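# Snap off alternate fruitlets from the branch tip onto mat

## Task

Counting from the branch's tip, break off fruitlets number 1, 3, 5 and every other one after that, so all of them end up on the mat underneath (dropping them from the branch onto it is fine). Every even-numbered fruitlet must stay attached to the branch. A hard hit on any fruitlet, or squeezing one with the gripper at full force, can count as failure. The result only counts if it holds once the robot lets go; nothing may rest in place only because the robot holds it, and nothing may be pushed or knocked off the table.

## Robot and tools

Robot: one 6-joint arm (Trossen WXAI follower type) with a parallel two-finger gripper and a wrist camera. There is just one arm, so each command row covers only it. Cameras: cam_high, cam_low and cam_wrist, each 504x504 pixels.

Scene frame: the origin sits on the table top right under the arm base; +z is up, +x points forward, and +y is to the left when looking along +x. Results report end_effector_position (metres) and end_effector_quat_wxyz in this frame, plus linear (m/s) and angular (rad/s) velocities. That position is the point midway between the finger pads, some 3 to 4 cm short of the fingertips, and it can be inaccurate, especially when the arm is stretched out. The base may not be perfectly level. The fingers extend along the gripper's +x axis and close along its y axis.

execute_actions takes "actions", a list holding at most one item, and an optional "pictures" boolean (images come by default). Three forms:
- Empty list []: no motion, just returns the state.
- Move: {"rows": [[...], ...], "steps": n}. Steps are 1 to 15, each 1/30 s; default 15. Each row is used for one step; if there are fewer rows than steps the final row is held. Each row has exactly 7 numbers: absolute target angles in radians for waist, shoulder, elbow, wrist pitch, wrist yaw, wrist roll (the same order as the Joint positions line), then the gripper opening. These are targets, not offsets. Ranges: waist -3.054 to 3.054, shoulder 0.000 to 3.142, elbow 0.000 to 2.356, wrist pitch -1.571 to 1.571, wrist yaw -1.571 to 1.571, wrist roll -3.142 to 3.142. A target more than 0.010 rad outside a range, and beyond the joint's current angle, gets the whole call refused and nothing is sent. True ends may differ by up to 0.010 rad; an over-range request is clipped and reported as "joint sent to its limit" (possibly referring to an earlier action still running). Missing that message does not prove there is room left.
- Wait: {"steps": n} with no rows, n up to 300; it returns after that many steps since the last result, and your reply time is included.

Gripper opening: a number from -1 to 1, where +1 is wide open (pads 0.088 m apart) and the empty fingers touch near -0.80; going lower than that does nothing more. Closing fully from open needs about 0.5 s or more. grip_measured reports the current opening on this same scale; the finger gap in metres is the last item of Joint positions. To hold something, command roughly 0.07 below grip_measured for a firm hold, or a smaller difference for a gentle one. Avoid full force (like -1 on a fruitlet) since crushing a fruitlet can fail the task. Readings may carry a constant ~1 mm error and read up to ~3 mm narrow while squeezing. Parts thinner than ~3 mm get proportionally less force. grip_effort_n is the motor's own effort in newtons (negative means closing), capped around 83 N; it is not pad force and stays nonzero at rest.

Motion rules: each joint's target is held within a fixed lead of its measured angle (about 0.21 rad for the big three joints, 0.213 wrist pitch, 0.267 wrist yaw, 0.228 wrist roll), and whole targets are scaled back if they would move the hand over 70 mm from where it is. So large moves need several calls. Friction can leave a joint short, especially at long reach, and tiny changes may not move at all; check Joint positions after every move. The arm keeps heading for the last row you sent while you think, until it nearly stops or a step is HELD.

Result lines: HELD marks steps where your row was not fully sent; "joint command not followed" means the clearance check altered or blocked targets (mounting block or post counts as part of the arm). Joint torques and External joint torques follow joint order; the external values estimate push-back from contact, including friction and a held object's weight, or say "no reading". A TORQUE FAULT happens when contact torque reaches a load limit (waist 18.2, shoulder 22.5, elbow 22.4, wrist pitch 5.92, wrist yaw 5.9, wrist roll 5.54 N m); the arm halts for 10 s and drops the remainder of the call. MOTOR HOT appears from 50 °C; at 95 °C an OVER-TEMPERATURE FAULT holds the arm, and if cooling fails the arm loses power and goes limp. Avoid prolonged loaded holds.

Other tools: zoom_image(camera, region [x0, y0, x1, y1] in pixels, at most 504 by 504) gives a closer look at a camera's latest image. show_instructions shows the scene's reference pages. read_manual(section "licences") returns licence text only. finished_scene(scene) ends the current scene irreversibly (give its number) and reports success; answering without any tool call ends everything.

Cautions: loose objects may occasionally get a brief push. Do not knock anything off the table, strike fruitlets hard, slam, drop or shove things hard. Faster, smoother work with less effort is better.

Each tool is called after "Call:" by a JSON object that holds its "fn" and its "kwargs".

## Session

Call:
{"fn": "show_instructions", "kwargs": {}}

Call:
{"fn": "execute_actions", "kwargs": {"actions": []}}

Reference images for this scene: manual page 1, manual page 2, manual page 3, manual page 4.

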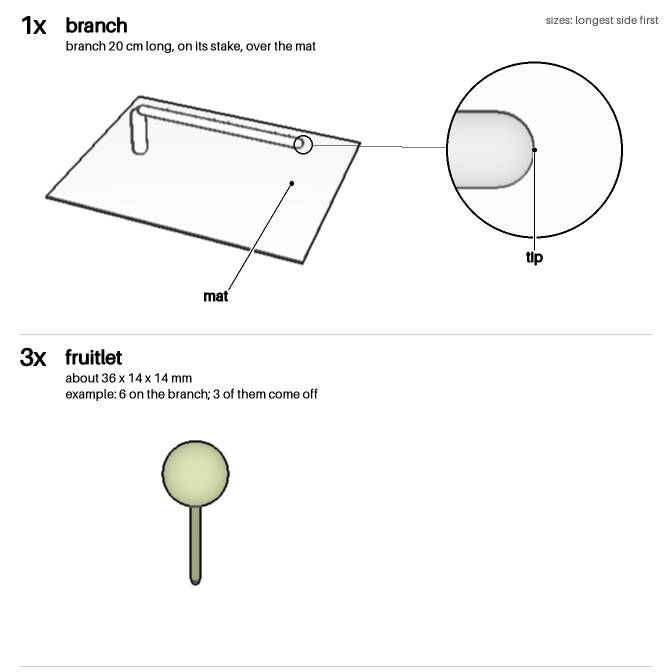

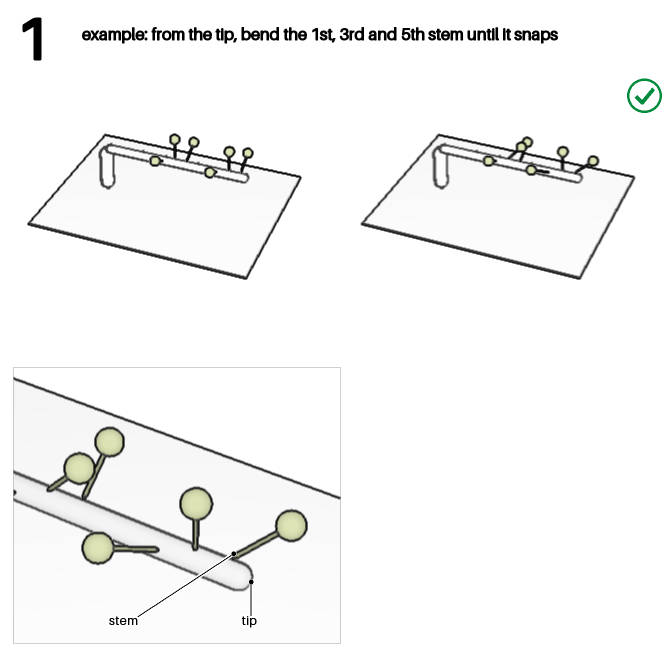

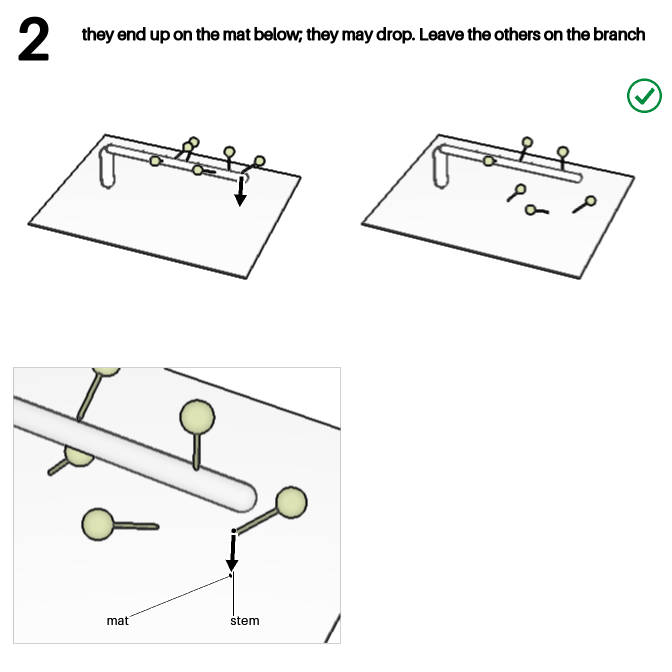

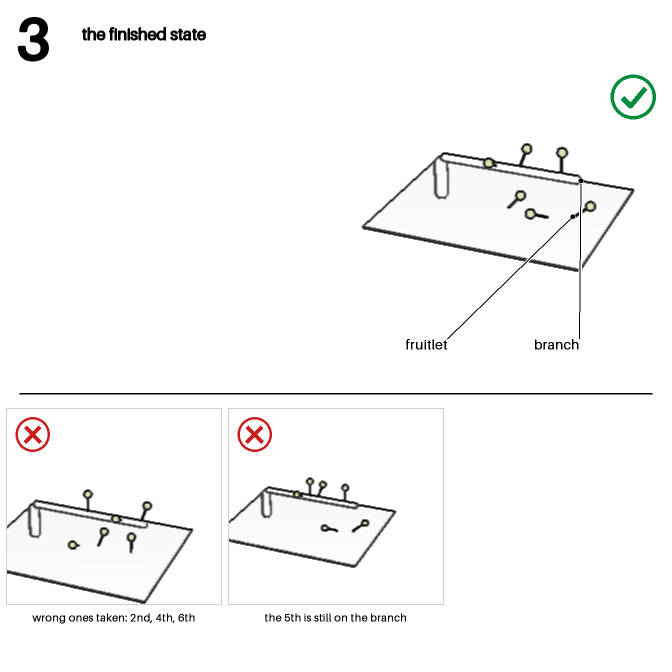

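Scene clock: 0.00 s of 4200.00 s.
end_effector_position=(+0.2314, -0.1137, +0.1306) grip_measured=+0.562 grip_effort_n=n/a end_effector_quat_wxyz=(+0.461, +0.536, +0.463, -0.535) end_effector_velocity=(-0.003, +0.002, +0.001) end_effector_angular_velocity=(+0.005, +0.013, -0.004)
Joint positions: [-0.658  2.355  0.996 -0.724 -0.607  0.939  0.067]
Joint velocities: [-0.002 -0.002  0.002 -0.022  0.007 -0.007 -0.   ]
Joint torques (N m, as the arm reports them, + toward a larger angle): no reading
External joint torques (N m, as the arm's controller estimates them; a push from outside toward a larger angle lowers the number): no reading
Motor temperatures (°C, as the motors report them): [34 29 29 25 26 26]
Heat: hottest waist 34 °C (+0.0 °C/min).

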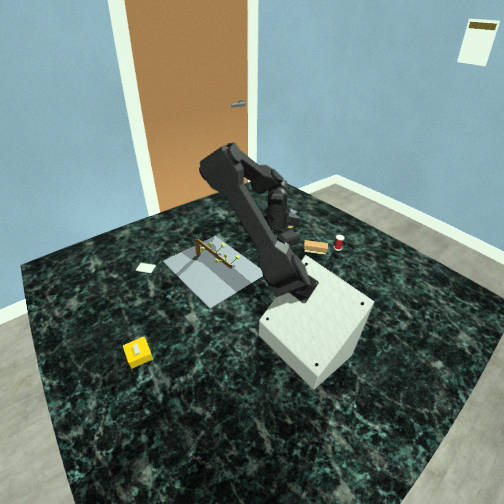

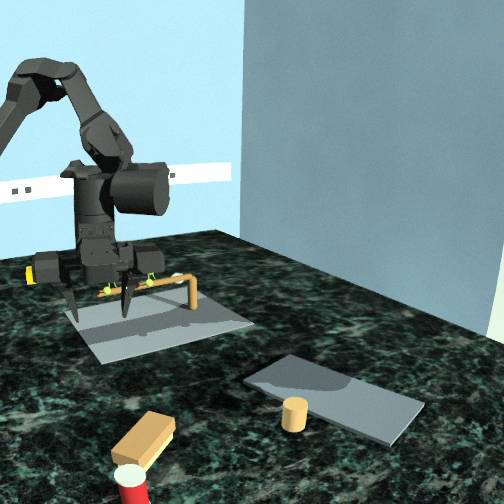

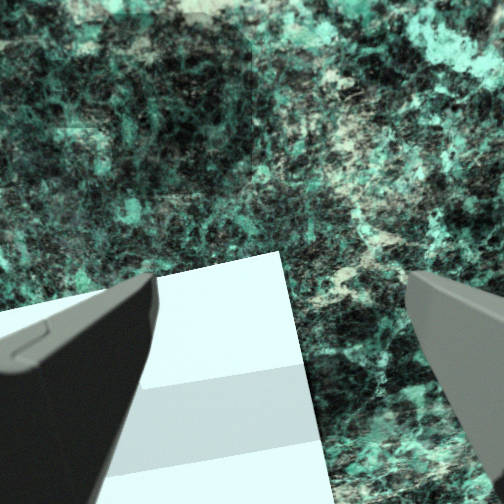

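Call:
{"fn": "execute_actions", "kwargs": {"actions": [{"rows":[[-0.658,2.25,1.05,-0.82,-0.62,0.97,-0.4],[-0.658,2.15,1.12,-0.92,-0.63,1.0,-0.4],[-0.65,2.07,1.19,-1.02,-0.65,1.03,-0.4],[-0.63,2.02,1.26,-1.10,-0.66,1.06,-0.4],[-0.59,2.0,1.32,-1.16,-0.67,1.09,-0.4],[-0.54,2.0,1.37,-1.2,-0.68,1.12,-0.4],[-0.49,2.0,1.41,-1.23,-0.70,1.15,-0.4],[-0.44,2.005,1.44,-1.25,-0.71,1.18,-0.4],[-0.39,2.01,1.46,-1.26,-0.72,1.2,-0.4],[-0.34,2.015,1.48,-1.265,-0.73,1.22,-0.4],[-0.285,2.02,1.49,-1.268,-0.742,1.242,-0.4]],"steps":15}]}}

Call:
{"fn": "execute_actions", "kwargs": {"actions": [{"steps":12}]}}

Scene clock: 19.73 s of 4200.00 s.
end_effector_position=(+0.3472, +0.0510, +0.2203) grip_measured=-0.390 grip_effort_n=-15.1 end_effector_quat_wxyz=(+0.505, +0.507, +0.488, -0.500) end_effector_velocity=(+0.082, +0.412, -0.079) end_effector_angular_velocity=(+0.138, +0.382, +0.592)
Joint positions: [-0.343  2.041  1.443 -1.217 -0.728  1.202  0.02 ]
Joint velocities: [ 0.999 -0.247  0.564 -0.491 -0.242  0.344 -0.004]
Joint torques (N m, as the arm reports them, + toward a larger angle): [-6.8  -5.49  4.21 -0.17  0.17  0.26]
External joint torques (N m, as the arm's controller estimates them; a push from outside toward a larger angle lowers the number): [ 1.28 -1.35  0.89 -0.24 -0.1   0.21]
Motor temperatures (°C, as the motors report them): [35 31 29 25 26 26]
Heat: hottest waist 35 °C (+3.0 °C/min).
Steps of this call (steps 1 to 90: nothing new was sent; then 16.23 s passed at rest; steps 91 to 105: all 15 steps of this action). Readings (joint positions):
91: [-0.658 2.342 1.004 -0.746 -0.607 0.942]
92: [-0.658 2.319 1.017 -0.792 -0.608 0.954]
94: [-0.656 2.259 1.063 -0.877 -0.620 0.982]
98: [-0.601 2.132 1.212 -1.007 -0.654 1.059]
105: the state above

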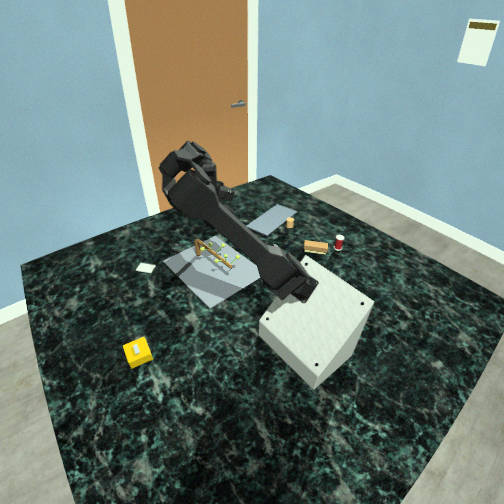

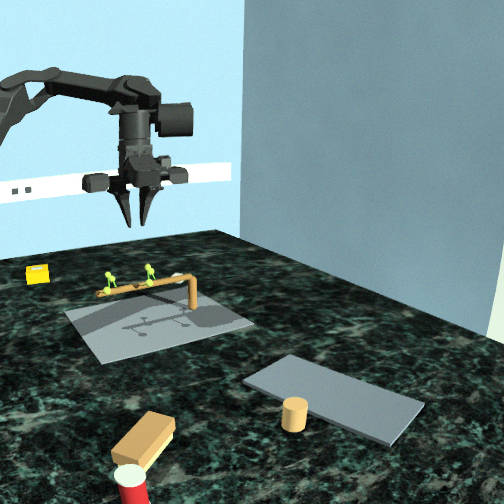

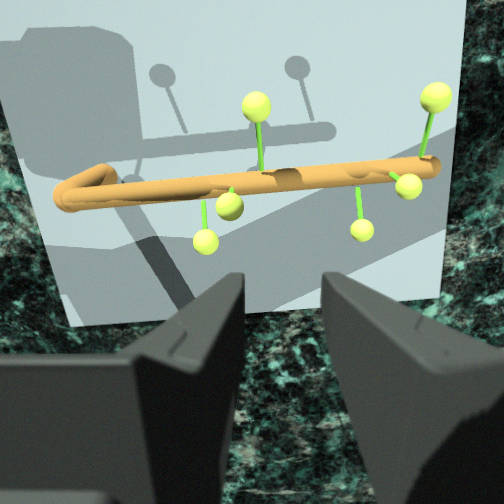

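Scene clock: 20.13 s of 4200.00 s.
end_effector_position=(+0.3494, +0.0769, +0.2179) grip_measured=-0.397 grip_effort_n=-15.1 end_effector_quat_wxyz=(+0.499, +0.499, +0.501, -0.501) end_effector_velocity=(-0.001, +0.001, +0.001) end_effector_angular_velocity=(+0.009, +0.001, -0.014)
Joint positions: [-0.286  2.024  1.482 -1.264 -0.74   1.235  0.02 ]
Joint velocities: [-0.002 -0.002 -0.002 -0.007 -0.007  0.007 -0.   ]
Joint torques (N m, as the arm reports them, + toward a larger angle): [-5.12 -5.78  5.19 -0.1  -0.03  0.22]
External joint torques (N m, as the arm's controller estimates them; a push from outside toward a larger angle lowers the number): [ 1.07 -0.52  1.11 -0.28 -0.09  0.22]
Motor temperatures (°C, as the motors report them): [35 31 29 25 26 26]
Heat: hottest waist 35 °C (+3.0 °C/min).
Steps of this call (steps 1 to 12: the robot went on to your last target). Readings (joint positions):
1: [-0.314 2.034 1.458 -1.231 -0.734 1.211]
2: [-0.295 2.028 1.468 -1.241 -0.738 1.218]
4: [-0.281 2.024 1.478 -1.254 -0.740 1.227]
8: [-0.286 2.024 1.480 -1.263 -0.740 1.233]
12: the state above

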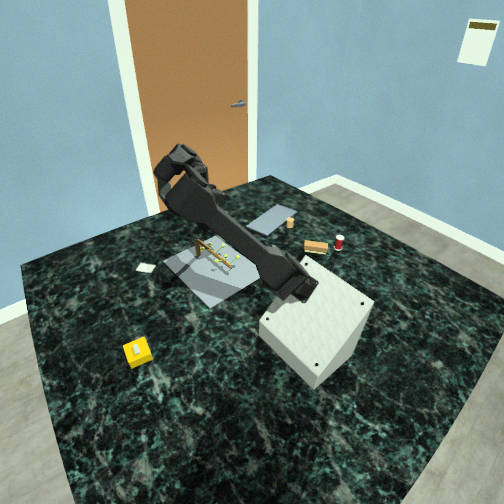

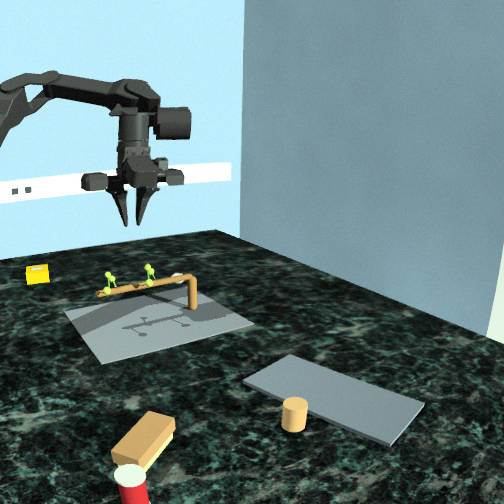

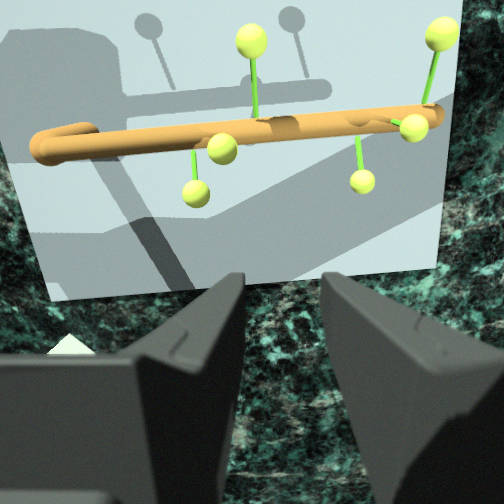

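Call:
{"fn": "zoom_image", "kwargs": {"camera": "cam_low", "region": [80,250,220,330]}}

Call:
{"fn": "zoom_image", "kwargs": {"camera": "cam_wrist", "region": [180,0,480,220]}}

Region (80, 250, 220, 330) of cam_low's 504x504 image, scaled by 3.600, with more detail than that image has; it fills the top 288 rows of this view, and the rest is white.

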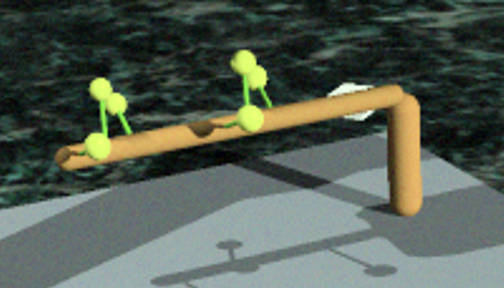

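Region (180, 0, 480, 220) of cam_wrist's 504x504 image, scaled by 1.680, with more detail than that image has; it fills the top 370 rows of this view, and the rest is white.

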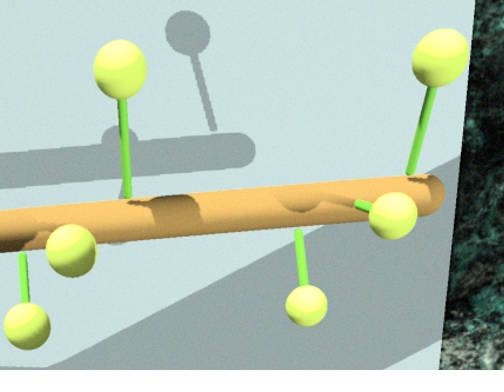

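Call:
{"fn": "execute_actions", "kwargs": {"actions": [{"rows":[[-0.28,2.03,1.475,-1.24,-0.742,1.09,-0.42],[-0.274,2.045,1.465,-1.21,-0.743,0.94,-0.42],[-0.268,2.06,1.455,-1.18,-0.744,0.79,-0.42],[-0.262,2.075,1.445,-1.15,-0.745,0.64,-0.42],[-0.256,2.09,1.435,-1.12,-0.746,0.49,-0.42],[-0.25,2.105,1.425,-1.09,-0.748,0.34,-0.42],[-0.244,2.12,1.415,-1.06,-0.749,0.19,-0.42],[-0.238,2.135,1.405,-1.03,-0.75,0.04,-0.42],[-0.232,2.15,1.395,-1.0,-0.752,-0.11,-0.42],[-0.227,2.163,1.385,-0.975,-0.754,-0.22,-0.42],[-0.222,2.176,1.374,-0.956,-0.757,-0.308,-0.42]],"steps":15}]}}

Call:
{"fn": "execute_actions", "kwargs": {"actions": [{"steps":8}]}}

Scene clock: 80.17 s of 4200.00 s.
end_effector_position=(+0.3631, +0.0397, +0.1511) grip_measured=-0.417 grip_effort_n=-15.1 end_effector_quat_wxyz=(+0.672, +0.208, +0.680, -0.209) end_effector_velocity=(+0.002, -0.026, -0.008) end_effector_angular_velocity=(+0.114, -0.068, +1.815)
Joint positions: [-0.226  2.164  1.383 -0.98  -0.753  0.337  0.019]
Joint velocities: [-0.066  0.056 -0.061  0.11  -0.095 -1.868 -0.   ]
Joint torques (N m, as the arm reports them, + toward a larger angle): [-5.09 -5.39  3.74  0.54 -0.04 -0.25]
External joint torques (N m, as the arm's controller estimates them; a push from outside toward a larger angle lowers the number): [ 2.56  2.25 -1.12  0.1  -0.06 -0.24]
Motor temperatures (°C, as the motors report them): [39 32 31 25 26 26]
Heat: hottest waist 39 °C (+3.0 °C/min).
Steps of this call (steps 1 to 30: the robot went on to your last target; steps 31 to 90: nothing new was sent; then 56.53 s passed at rest; steps 91 to 105: all 15 steps of this action). Readings (joint positions):
91: [-0.286 2.024 1.483 -1.264 -0.740 1.205]
92: [-0.285 2.024 1.481 -1.252 -0.740 1.145]
94: [-0.279 2.033 1.474 -1.208 -0.741 1.020]
98: [-0.257 2.081 1.442 -1.104 -0.745 0.773]
105: the state above

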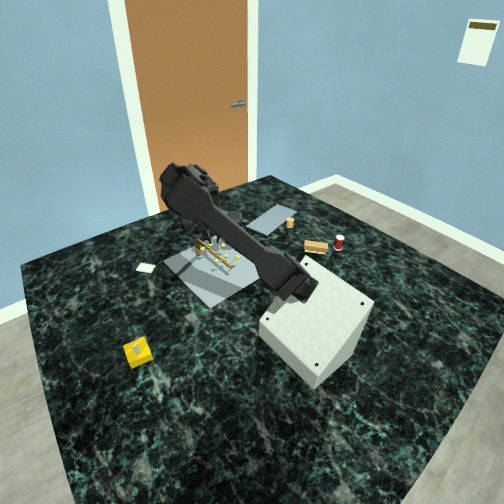

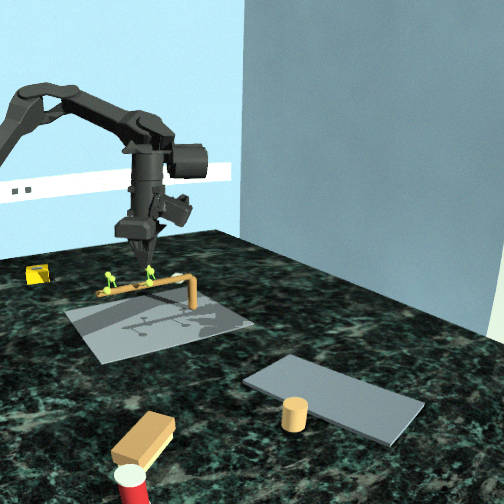

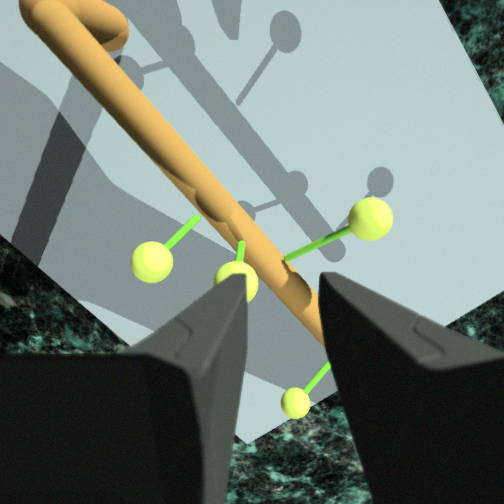

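Scene clock: 80.43 s of 4200.00 s.
end_effector_position=(+0.3664, +0.0388, +0.1509) grip_measured=-0.417 grip_effort_n=-15.1 end_effector_quat_wxyz=(+0.707, +0.033, +0.705, -0.033) end_effector_velocity=(-0.005, +0.005, -0.002) end_effector_angular_velocity=(-0.009, +0.023, +1.719)
Joint positions: [-0.226  2.164  1.382 -0.959 -0.755 -0.156  0.019]
Joint velocities: [ 0.012 -0.007 -0.002 -0.022  0.007 -1.722 -0.   ]
Joint torques (N m, as the arm reports them, + toward a larger angle): [-5.35 -4.76  3.35  0.22 -0.1  -0.25]
External joint torques (N m, as the arm's controller estimates them; a push from outside toward a larger angle lowers the number): [ 1.33  1.43 -0.51  0.   -0.08 -0.24]
Motor temperatures (°C, as the motors report them): [39 32 31 25 26 26]
Heat: hottest waist 39 °C (+3.0 °C/min).
Steps of this call (steps 1 to 8: the robot went on to your last target). Readings (joint positions):
1: [-0.227 2.164 1.382 -0.973 -0.753 0.274]
2: [-0.228 2.164 1.382 -0.966 -0.754 0.211]
4: [-0.226 2.164 1.382 -0.962 -0.755 0.087]
8: the state above

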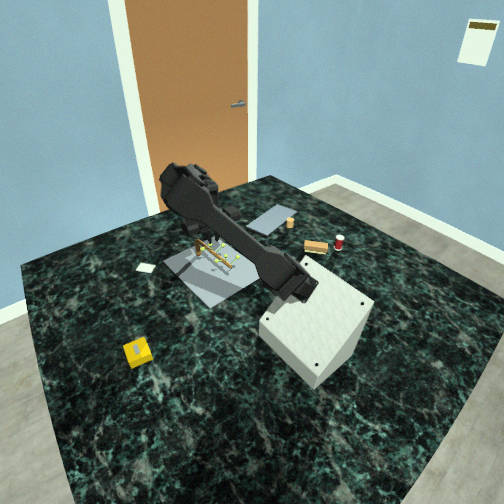

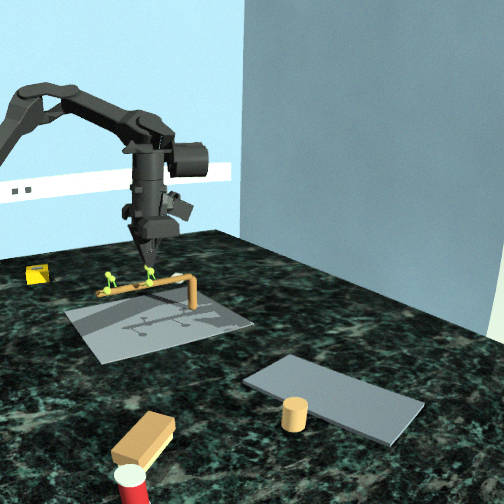

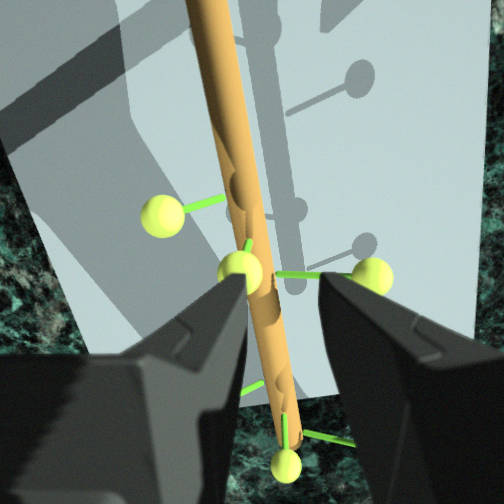

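Call:
{"fn": "execute_actions", "kwargs": {"actions": []}}

Scene clock: 82.43 s of 4200.00 s.
end_effector_position=(+0.3665, +0.0388, +0.1509) grip_measured=-0.417 grip_effort_n=-15.6 end_effector_quat_wxyz=(+0.708, -0.018, +0.706, +0.018) end_effector_velocity=(-0.002, -0.002, +0.002) end_effector_angular_velocity=(-0.006, +0.002, -0.003)
Joint positions: [-0.226  2.164  1.382 -0.959 -0.755 -0.301  0.019]
Joint velocities: [-0.007 -0.002 -0.002 -0.007  0.007 -0.007  0.   ]
Joint torques (N m, as the arm reports them, + toward a larger angle): [-5.28 -4.73  3.34  0.27 -0.1  -0.26]
External joint torques (N m, as the arm's controller estimates them; a push from outside toward a larger angle lowers the number): [ 1.45  1.46 -0.61  0.02 -0.07 -0.26]
Motor temperatures (°C, as the motors report them): [39 32 31 25 26 26]
Heat: hottest waist 39 °C (+3.0 °C/min).
Steps of this call (steps 1 to 30: the robot went on to your last target; steps 31 to 60: nothing new was sent). Readings (joint positions):
1: [-0.226 2.164 1.382 -0.959 -0.755 -0.198]
2: [-0.226 2.164 1.382 -0.959 -0.755 -0.227]
4: [-0.226 2.164 1.382 -0.959 -0.755 -0.264]
8: [-0.226 2.164 1.382 -0.959 -0.755 -0.291]
60: the state above
The arm was judged still, so your last target was given up. Only a new action makes it travel on or press farther. Fingers that are still opening or closing keep moving.

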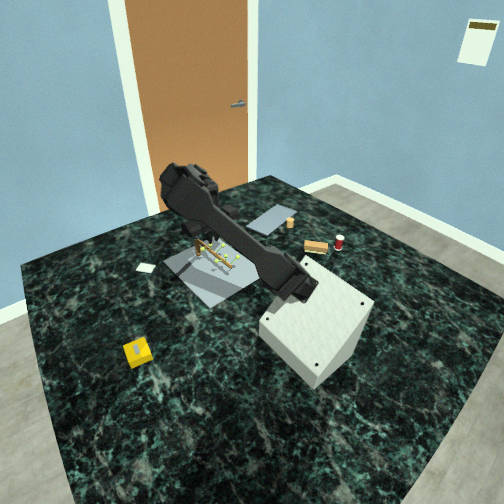

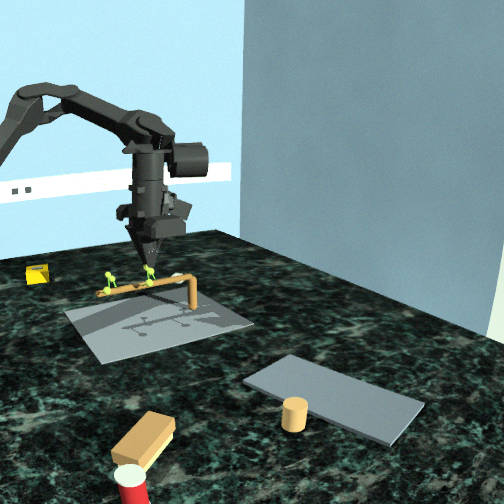

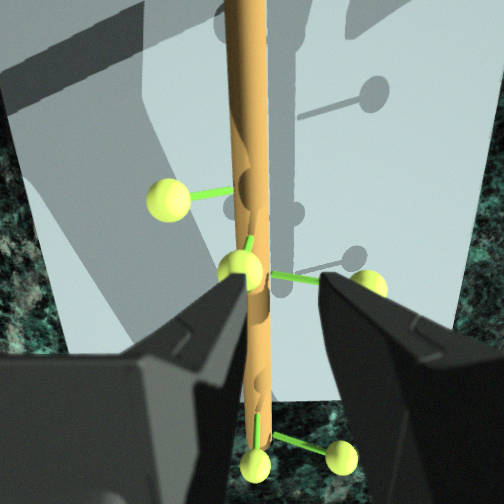

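Call:
{"fn": "execute_actions", "kwargs": {"actions": [{"rows":[[-0.218,2.155,1.383,-0.96,-0.757,-0.295,-0.40],[-0.21,2.143,1.384,-0.963,-0.758,-0.285,-0.40],[-0.203,2.133,1.384,-0.966,-0.759,-0.275,-0.40],[-0.198,2.128,1.384,-0.968,-0.76,-0.265,-0.40],[-0.198,2.128,1.384,-0.968,-0.76,-0.265,-0.40],[-0.192,2.135,1.374,-0.95,-0.761,-0.255,-0.40],[-0.186,2.142,1.364,-0.93,-0.762,-0.247,-0.40],[-0.180,2.149,1.354,-0.912,-0.763,-0.24,-0.40],[-0.174,2.156,1.344,-0.893,-0.764,-0.23,-0.40],[-0.168,2.162,1.334,-0.875,-0.765,-0.22,-0.40]],"steps":15}]}}

Scene clock: 106.53 s of 4200.00 s.
end_effector_position=(+0.3662, +0.0510, +0.1334) grip_measured=-0.403 grip_effort_n=12.8 end_effector_quat_wxyz=(+0.707, -0.020, +0.707, +0.019) end_effector_velocity=(+0.004, -0.001, -0.008) end_effector_angular_velocity=(+0.016, -0.032, +0.001)
Joint positions: [-0.169  2.151  1.343 -0.885 -0.761 -0.231  0.019]
Joint velocities: [ 0.007  0.002 -0.032  0.081 -0.022  0.037 -0.   ]
Joint torques (N m, as the arm reports them, + toward a larger angle): [-5.6  -4.89  3.33  0.28 -0.17  0.2 ]
External joint torques (N m, as the arm's controller estimates them; a push from outside toward a larger angle lowers the number): [ 1.29  1.64 -0.68  0.   -0.13  0.2 ]
Motor temperatures (°C, as the motors report them): [40 32 30 25 26 26]
Heat: hottest waist 40 °C (+2.0 °C/min).
Steps of this call (steps 1 to 90: nothing new was sent; then 20.60 s passed at rest; steps 91 to 105: all 15 steps of this action). Readings (joint positions):
91: [-0.226 2.164 1.382 -0.959 -0.755 -0.301]
92: [-0.225 2.163 1.382 -0.959 -0.755 -0.301]
94: [-0.220 2.157 1.382 -0.961 -0.755 -0.291]
98: [-0.197 2.148 1.377 -0.943 -0.759 -0.265]
105: the state above

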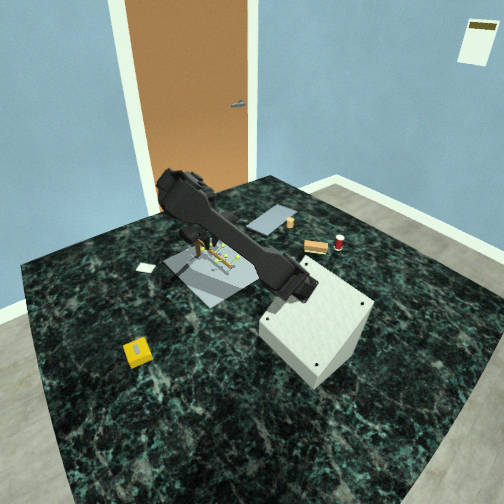

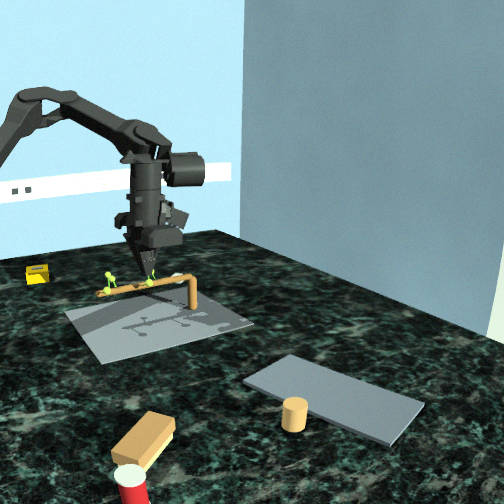

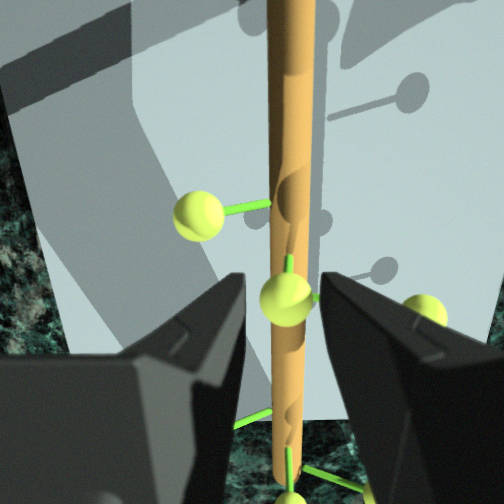

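Call:
{"fn": "execute_actions", "kwargs": {"actions": [{"rows":[[-0.163,2.164,1.33,-0.865,-0.765,-0.214,-0.40],[-0.158,2.166,1.326,-0.855,-0.766,-0.208,-0.40],[-0.153,2.168,1.322,-0.845,-0.767,-0.2,-0.40],[-0.148,2.170,1.318,-0.836,-0.767,-0.195,-0.40]],"steps":12}]}}

Scene clock: 116.20 s of 4200.00 s.
end_effector_position=(+0.3665, +0.0516, +0.1234) grip_measured=-0.403 grip_effort_n=12.8 end_effector_quat_wxyz=(+0.707, -0.020, +0.707, +0.019) end_effector_velocity=(+0.003, +0.003, +0.002) end_effector_angular_velocity=(+0.020, -0.014, -0.015)
Joint positions: [-0.15   2.158  1.325 -0.84  -0.764 -0.202  0.019]
Joint velocities: [-0.002 -0.002  0.002  0.007 -0.022  0.022  0.   ]
Joint torques (N m, as the arm reports them, + toward a larger angle): [-5.49 -4.78  3.17  0.26 -0.15  0.2 ]
External joint torques (N m, as the arm's controller estimates them; a push from outside toward a larger angle lowers the number): [ 1.11  1.48 -0.52  0.03 -0.12  0.19]
Motor temperatures (°C, as the motors report them): [40 32 30 25 26 26]
Heat: hottest waist 40 °C (+2.0 °C/min).
Steps of this call (steps 1 to 15: the robot went on to your last target; steps 16 to 90: nothing new was sent; then 6.27 s passed at rest; steps 91 to 102: all 12 steps of this action). Readings (joint positions):
91: [-0.169 2.151 1.340 -0.875 -0.762 -0.225]
92: [-0.168 2.151 1.339 -0.870 -0.762 -0.222]
94: [-0.163 2.153 1.334 -0.856 -0.763 -0.213]
98: [-0.151 2.158 1.327 -0.844 -0.764 -0.205]
102: the state above

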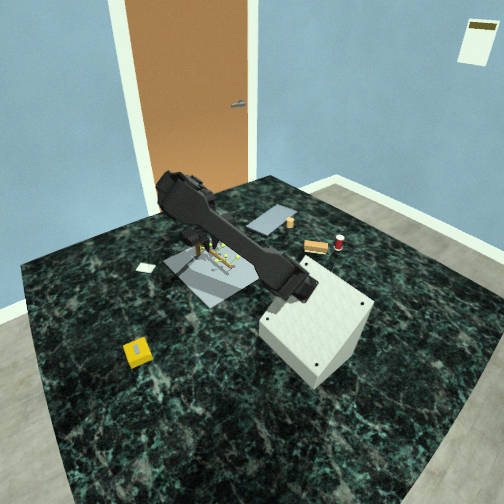

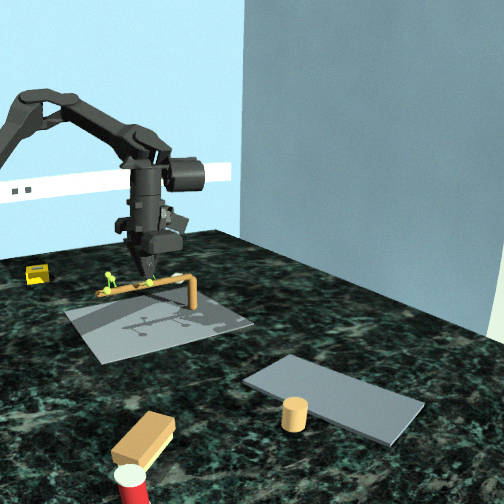

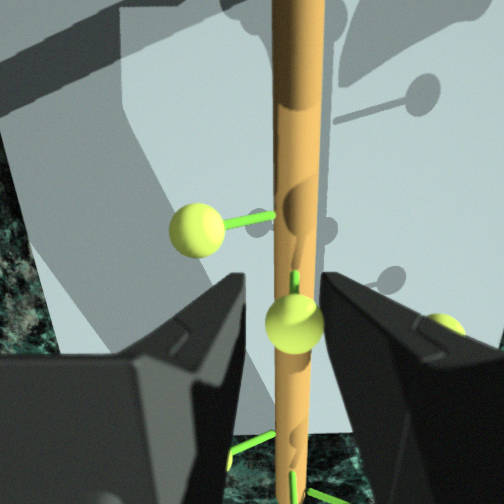

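Call:
{"fn": "execute_actions", "kwargs": {"actions": [{"rows":[[-0.150,2.170,1.318,-0.836,-0.767,-0.195,-0.46],[-0.151,2.170,1.318,-0.836,-0.767,-0.195,-0.46],[-0.152,2.170,1.318,-0.836,-0.767,-0.195,-0.50],[-0.153,2.170,1.318,-0.836,-0.767,-0.195,-0.50],[-0.154,2.170,1.318,-0.836,-0.767,-0.195,-0.53],[-0.154,2.170,1.318,-0.836,-0.767,-0.195,-0.53],[-0.154,2.170,1.318,-0.836,-0.767,-0.195,-0.55],[-0.154,2.170,1.318,-0.836,-0.767,-0.195,-0.55],[-0.154,2.170,1.318,-0.836,-0.767,-0.195,-0.565]],"steps":15}]}}

Scene clock: 123.00 s of 4200.00 s.
end_effector_position=(+0.3668, +0.0511, +0.1240) grip_measured=-0.558 grip_effort_n=-15.1 end_effector_quat_wxyz=(+0.708, -0.019, +0.706, +0.018) end_effector_velocity=(-0.001, +0.004, +0.002) end_effector_angular_velocity=(+0.022, -0.003, +0.033)
Joint positions: [-0.152  2.158  1.325 -0.838 -0.764 -0.201  0.012]
Joint velocities: [-0.002 -0.007 -0.002 -0.007 -0.022 -0.037 -0.002]
Joint torques (N m, as the arm reports them, + toward a larger angle): [-5.74 -4.78  3.18  0.25 -0.14  0.21]
External joint torques (N m, as the arm's controller estimates them; a push from outside toward a larger angle lowers the number): [ 0.92  1.44 -0.48  0.03 -0.12  0.22]
Motor temperatures (°C, as the motors report them): [40 32 30 25 26 26]
Heat: hottest waist 40 °C (+1.0 °C/min).
Steps of this call (steps 1 to 15: the robot went on to your last target; steps 16 to 90: nothing new was sent; then 3.30 s passed at rest; steps 91 to 105: all 15 steps of this action). Readings (joint positions):
91: [-0.150 2.158 1.325 -0.838 -0.764 -0.201]
92: [-0.150 2.158 1.325 -0.838 -0.764 -0.201]
94: [-0.150 2.158 1.325 -0.838 -0.764 -0.201]
98: [-0.151 2.158 1.325 -0.838 -0.764 -0.201]
105: the state above

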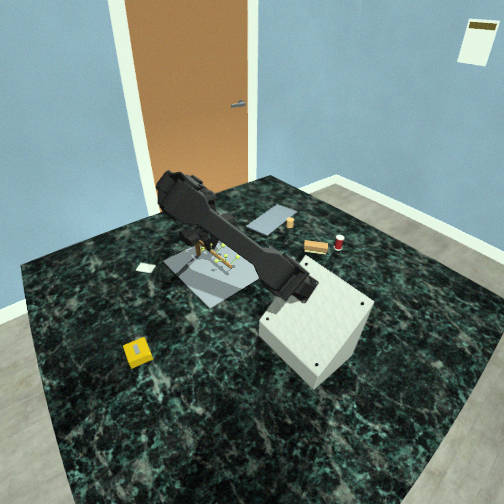

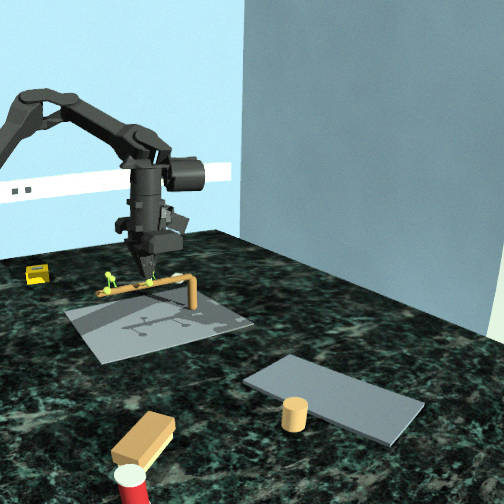

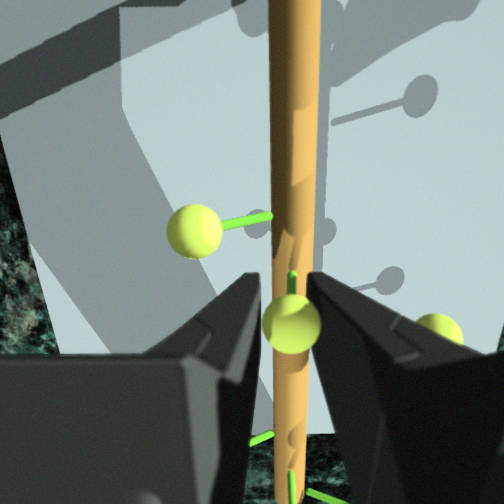

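Call:
{"fn": "execute_actions", "kwargs": {"actions": [{"rows":[[-0.154,2.170,1.318,-0.836,-0.767,-0.195,-0.58],[-0.154,2.170,1.318,-0.836,-0.767,-0.195,-0.58],[-0.154,2.170,1.318,-0.836,-0.767,-0.195,-0.595]],"steps":12}]}}

Scene clock: 129.47 s of 4200.00 s.
end_effector_position=(+0.3668, +0.0511, +0.1240) grip_measured=-0.591 grip_effort_n=-18.4 end_effector_quat_wxyz=(+0.708, -0.019, +0.706, +0.018) end_effector_velocity=(-0.004, +0.000, +0.002) end_effector_angular_velocity=(+0.010, +0.010, +0.016)
Joint positions: [-0.152  2.158  1.325 -0.838 -0.764 -0.201  0.01 ]
Joint velocities: [-0.007 -0.002 -0.002 -0.022 -0.007 -0.037 -0.001]
Joint torques (N m, as the arm reports them, + toward a larger angle): [-5.73 -4.78  3.16  0.26 -0.13  0.21]
External joint torques (N m, as the arm's controller estimates them; a push from outside toward a larger angle lowers the number): [ 0.99  1.46 -0.52  0.03 -0.11  0.21]
Motor temperatures (°C, as the motors report them): [41 32 30 25 26 26]
Heat: hottest waist 41 °C (+2.0 °C/min).
Steps of this call (steps 1 to 15: the robot went on to your last target; steps 16 to 90: nothing new was sent; then 3.07 s passed at rest; steps 91 to 102: all 12 steps of this action). Readings (joint positions):
91: [-0.152 2.158 1.325 -0.838 -0.764 -0.201]
92: [-0.152 2.158 1.325 -0.838 -0.764 -0.201]
94: [-0.152 2.158 1.325 -0.838 -0.764 -0.201]
98: [-0.152 2.158 1.325 -0.838 -0.764 -0.201]
102: the state above

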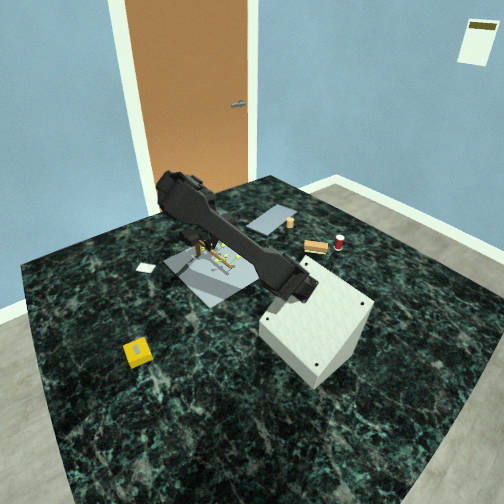

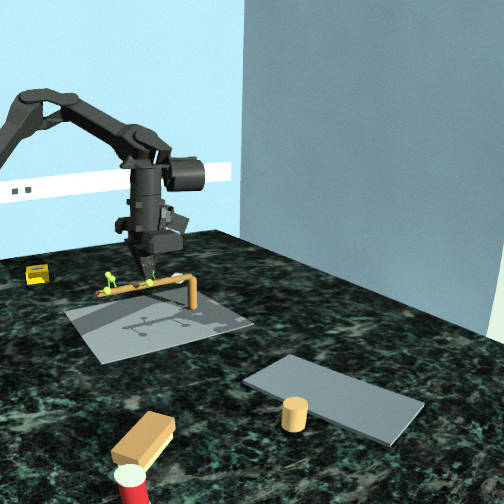

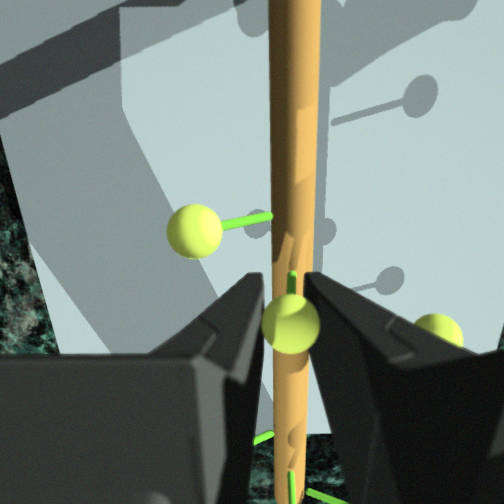

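Call:
{"fn": "execute_actions", "kwargs": {"actions": [{"rows":[[-0.152,2.170,1.318,-0.836,-0.767,-0.195,-0.50],[-0.152,2.170,1.318,-0.836,-0.767,-0.195,-0.42],[-0.152,2.170,1.318,-0.836,-0.767,-0.195,-0.42],[-0.152,2.170,1.318,-0.836,-0.767,-0.195,-0.42],[-0.152,2.170,1.318,-0.836,-0.767,-0.195,-0.42],[-0.152,2.174,1.335,-0.842,-0.767,-0.195,-0.42],[-0.152,2.178,1.345,-0.846,-0.767,-0.195,-0.42],[-0.152,2.182,1.353,-0.849,-0.767,-0.195,-0.42],[-0.152,2.186,1.36,-0.852,-0.767,-0.195,-0.42],[-0.152,2.190,1.365,-0.855,-0.767,-0.195,-0.42]],"steps":15}]}}

Scene clock: 144.40 s of 4200.00 s.
end_effector_position=(+0.3725, +0.0507, +0.1245) grip_measured=-0.424 grip_effort_n=12.8 end_effector_quat_wxyz=(+0.708, -0.019, +0.706, +0.018) end_effector_velocity=(+0.004, +0.002, +0.003) end_effector_angular_velocity=(+0.007, -0.001, +0.004)
Joint positions: [-0.152  2.176  1.355 -0.851 -0.764 -0.201  0.018]
Joint velocities: [-0.002  0.007  0.027 -0.022 -0.007 -0.007  0.001]
Joint torques (N m, as the arm reports them, + toward a larger angle): [-5.67 -4.78  4.69 -0.05 -0.13  0.21]
External joint torques (N m, as the arm's controller estimates them; a push from outside toward a larger angle lowers the number): [ 1.16  1.56  1.02 -0.27 -0.12  0.21]
Motor temperatures (°C, as the motors report them): [41 32 30 25 26 26]
Heat: hottest waist 41 °C (+2.0 °C/min).
Steps of this call (steps 1 to 15: the robot went on to your last target; steps 16 to 90: nothing new was sent; then 11.43 s passed at rest; steps 91 to 105: all 15 steps of this action). Readings (joint positions):
91: [-0.152 2.158 1.325 -0.838 -0.764 -0.201]
92: [-0.152 2.158 1.325 -0.838 -0.764 -0.201]
94: [-0.152 2.158 1.325 -0.838 -0.764 -0.201]
98: [-0.152 2.163 1.331 -0.841 -0.764 -0.201]
105: the state above

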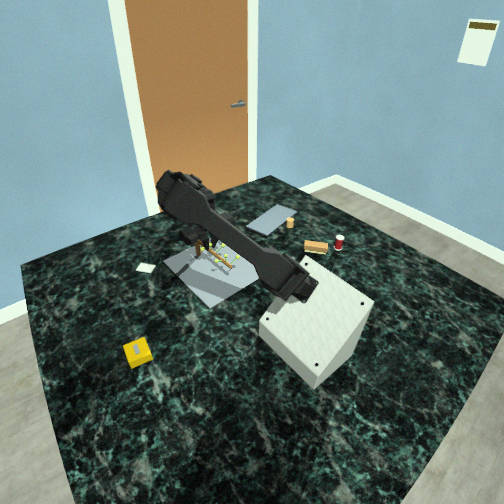

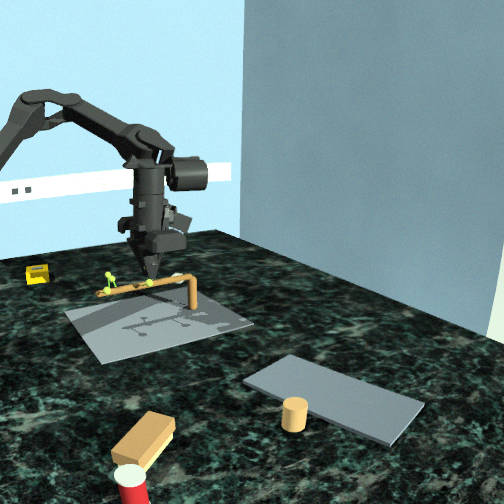

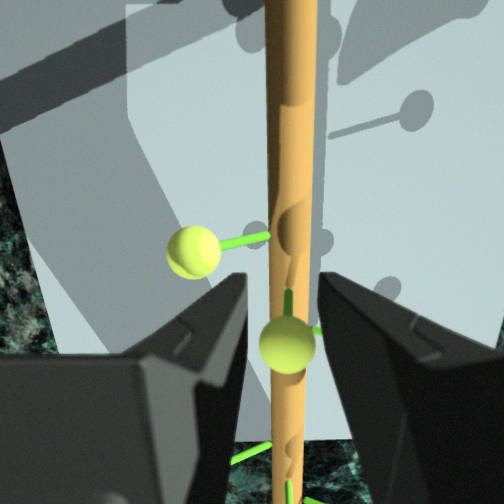

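Ball now at row 345. Close.

Call:
{"fn": "execute_actions", "kwargs": {"actions": [{"rows":[[-0.152,2.190,1.365,-0.855,-0.767,-0.195,-0.48],[-0.152,2.190,1.365,-0.855,-0.767,-0.195,-0.48],[-0.152,2.190,1.365,-0.855,-0.767,-0.195,-0.52],[-0.152,2.190,1.365,-0.855,-0.767,-0.195,-0.52],[-0.152,2.190,1.365,-0.855,-0.767,-0.195,-0.55],[-0.152,2.190,1.365,-0.855,-0.767,-0.195,-0.55],[-0.152,2.190,1.365,-0.855,-0.767,-0.195,-0.565],[-0.152,2.190,1.365,-0.855,-0.767,-0.195,-0.565],[-0.152,2.190,1.365,-0.855,-0.767,-0.195,-0.578]],"steps":15}]}}

Scene clock: 153.10 s of 4200.00 s.
end_effector_position=(+0.3729, +0.0506, +0.1245) grip_measured=-0.572 grip_effort_n=-15.1 end_effector_quat_wxyz=(+0.708, -0.019, +0.706, +0.018) end_effector_velocity=(+0.001, +0.003, +0.001) end_effector_angular_velocity=(+0.006, -0.008, +0.018)
Joint positions: [-0.152  2.178  1.358 -0.853 -0.764 -0.201  0.011]
Joint velocities: [ 0.002 -0.007 -0.002  0.007 -0.007 -0.007 -0.002]
Joint torques (N m, as the arm reports them, + toward a larger angle): [-5.67 -4.79  4.71 -0.04 -0.13  0.21]
External joint torques (N m, as the arm's controller estimates them; a push from outside toward a larger angle lowers the number): [ 1.06  1.64  0.93 -0.29 -0.1   0.21]
Motor temperatures (°C, as the motors report them): [41 32 30 25 26 26]
Heat: hottest waist 41 °C (+2.0 °C/min).
Steps of this call (steps 1 to 15: the robot went on to your last target; steps 16 to 90: nothing new was sent; then 5.20 s passed at rest; steps 91 to 105: all 15 steps of this action). Readings (joint positions):
91: [-0.152 2.177 1.358 -0.853 -0.764 -0.201]
92: [-0.152 2.177 1.358 -0.853 -0.764 -0.201]
94: [-0.152 2.178 1.358 -0.853 -0.764 -0.201]
98: [-0.152 2.178 1.358 -0.853 -0.764 -0.201]
105: the state above

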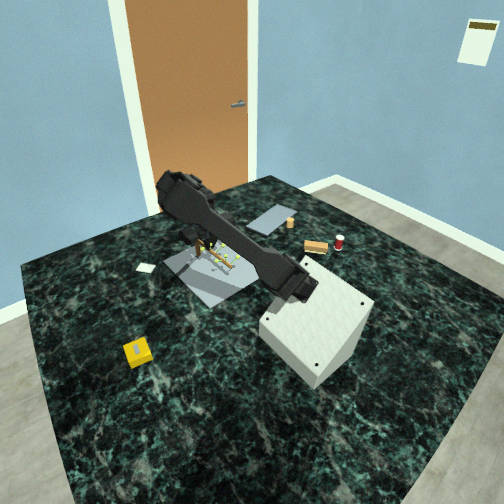

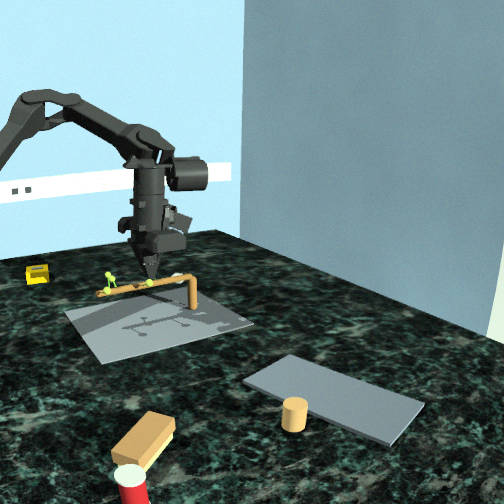

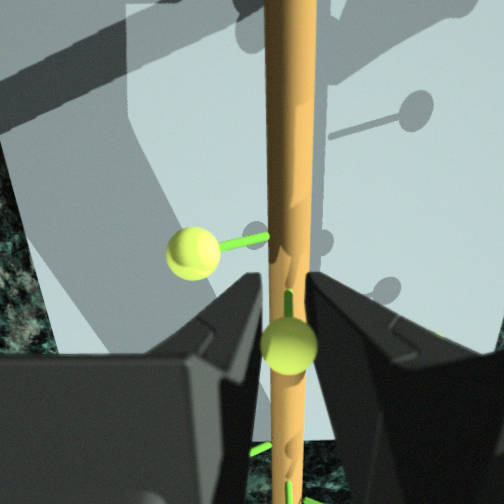

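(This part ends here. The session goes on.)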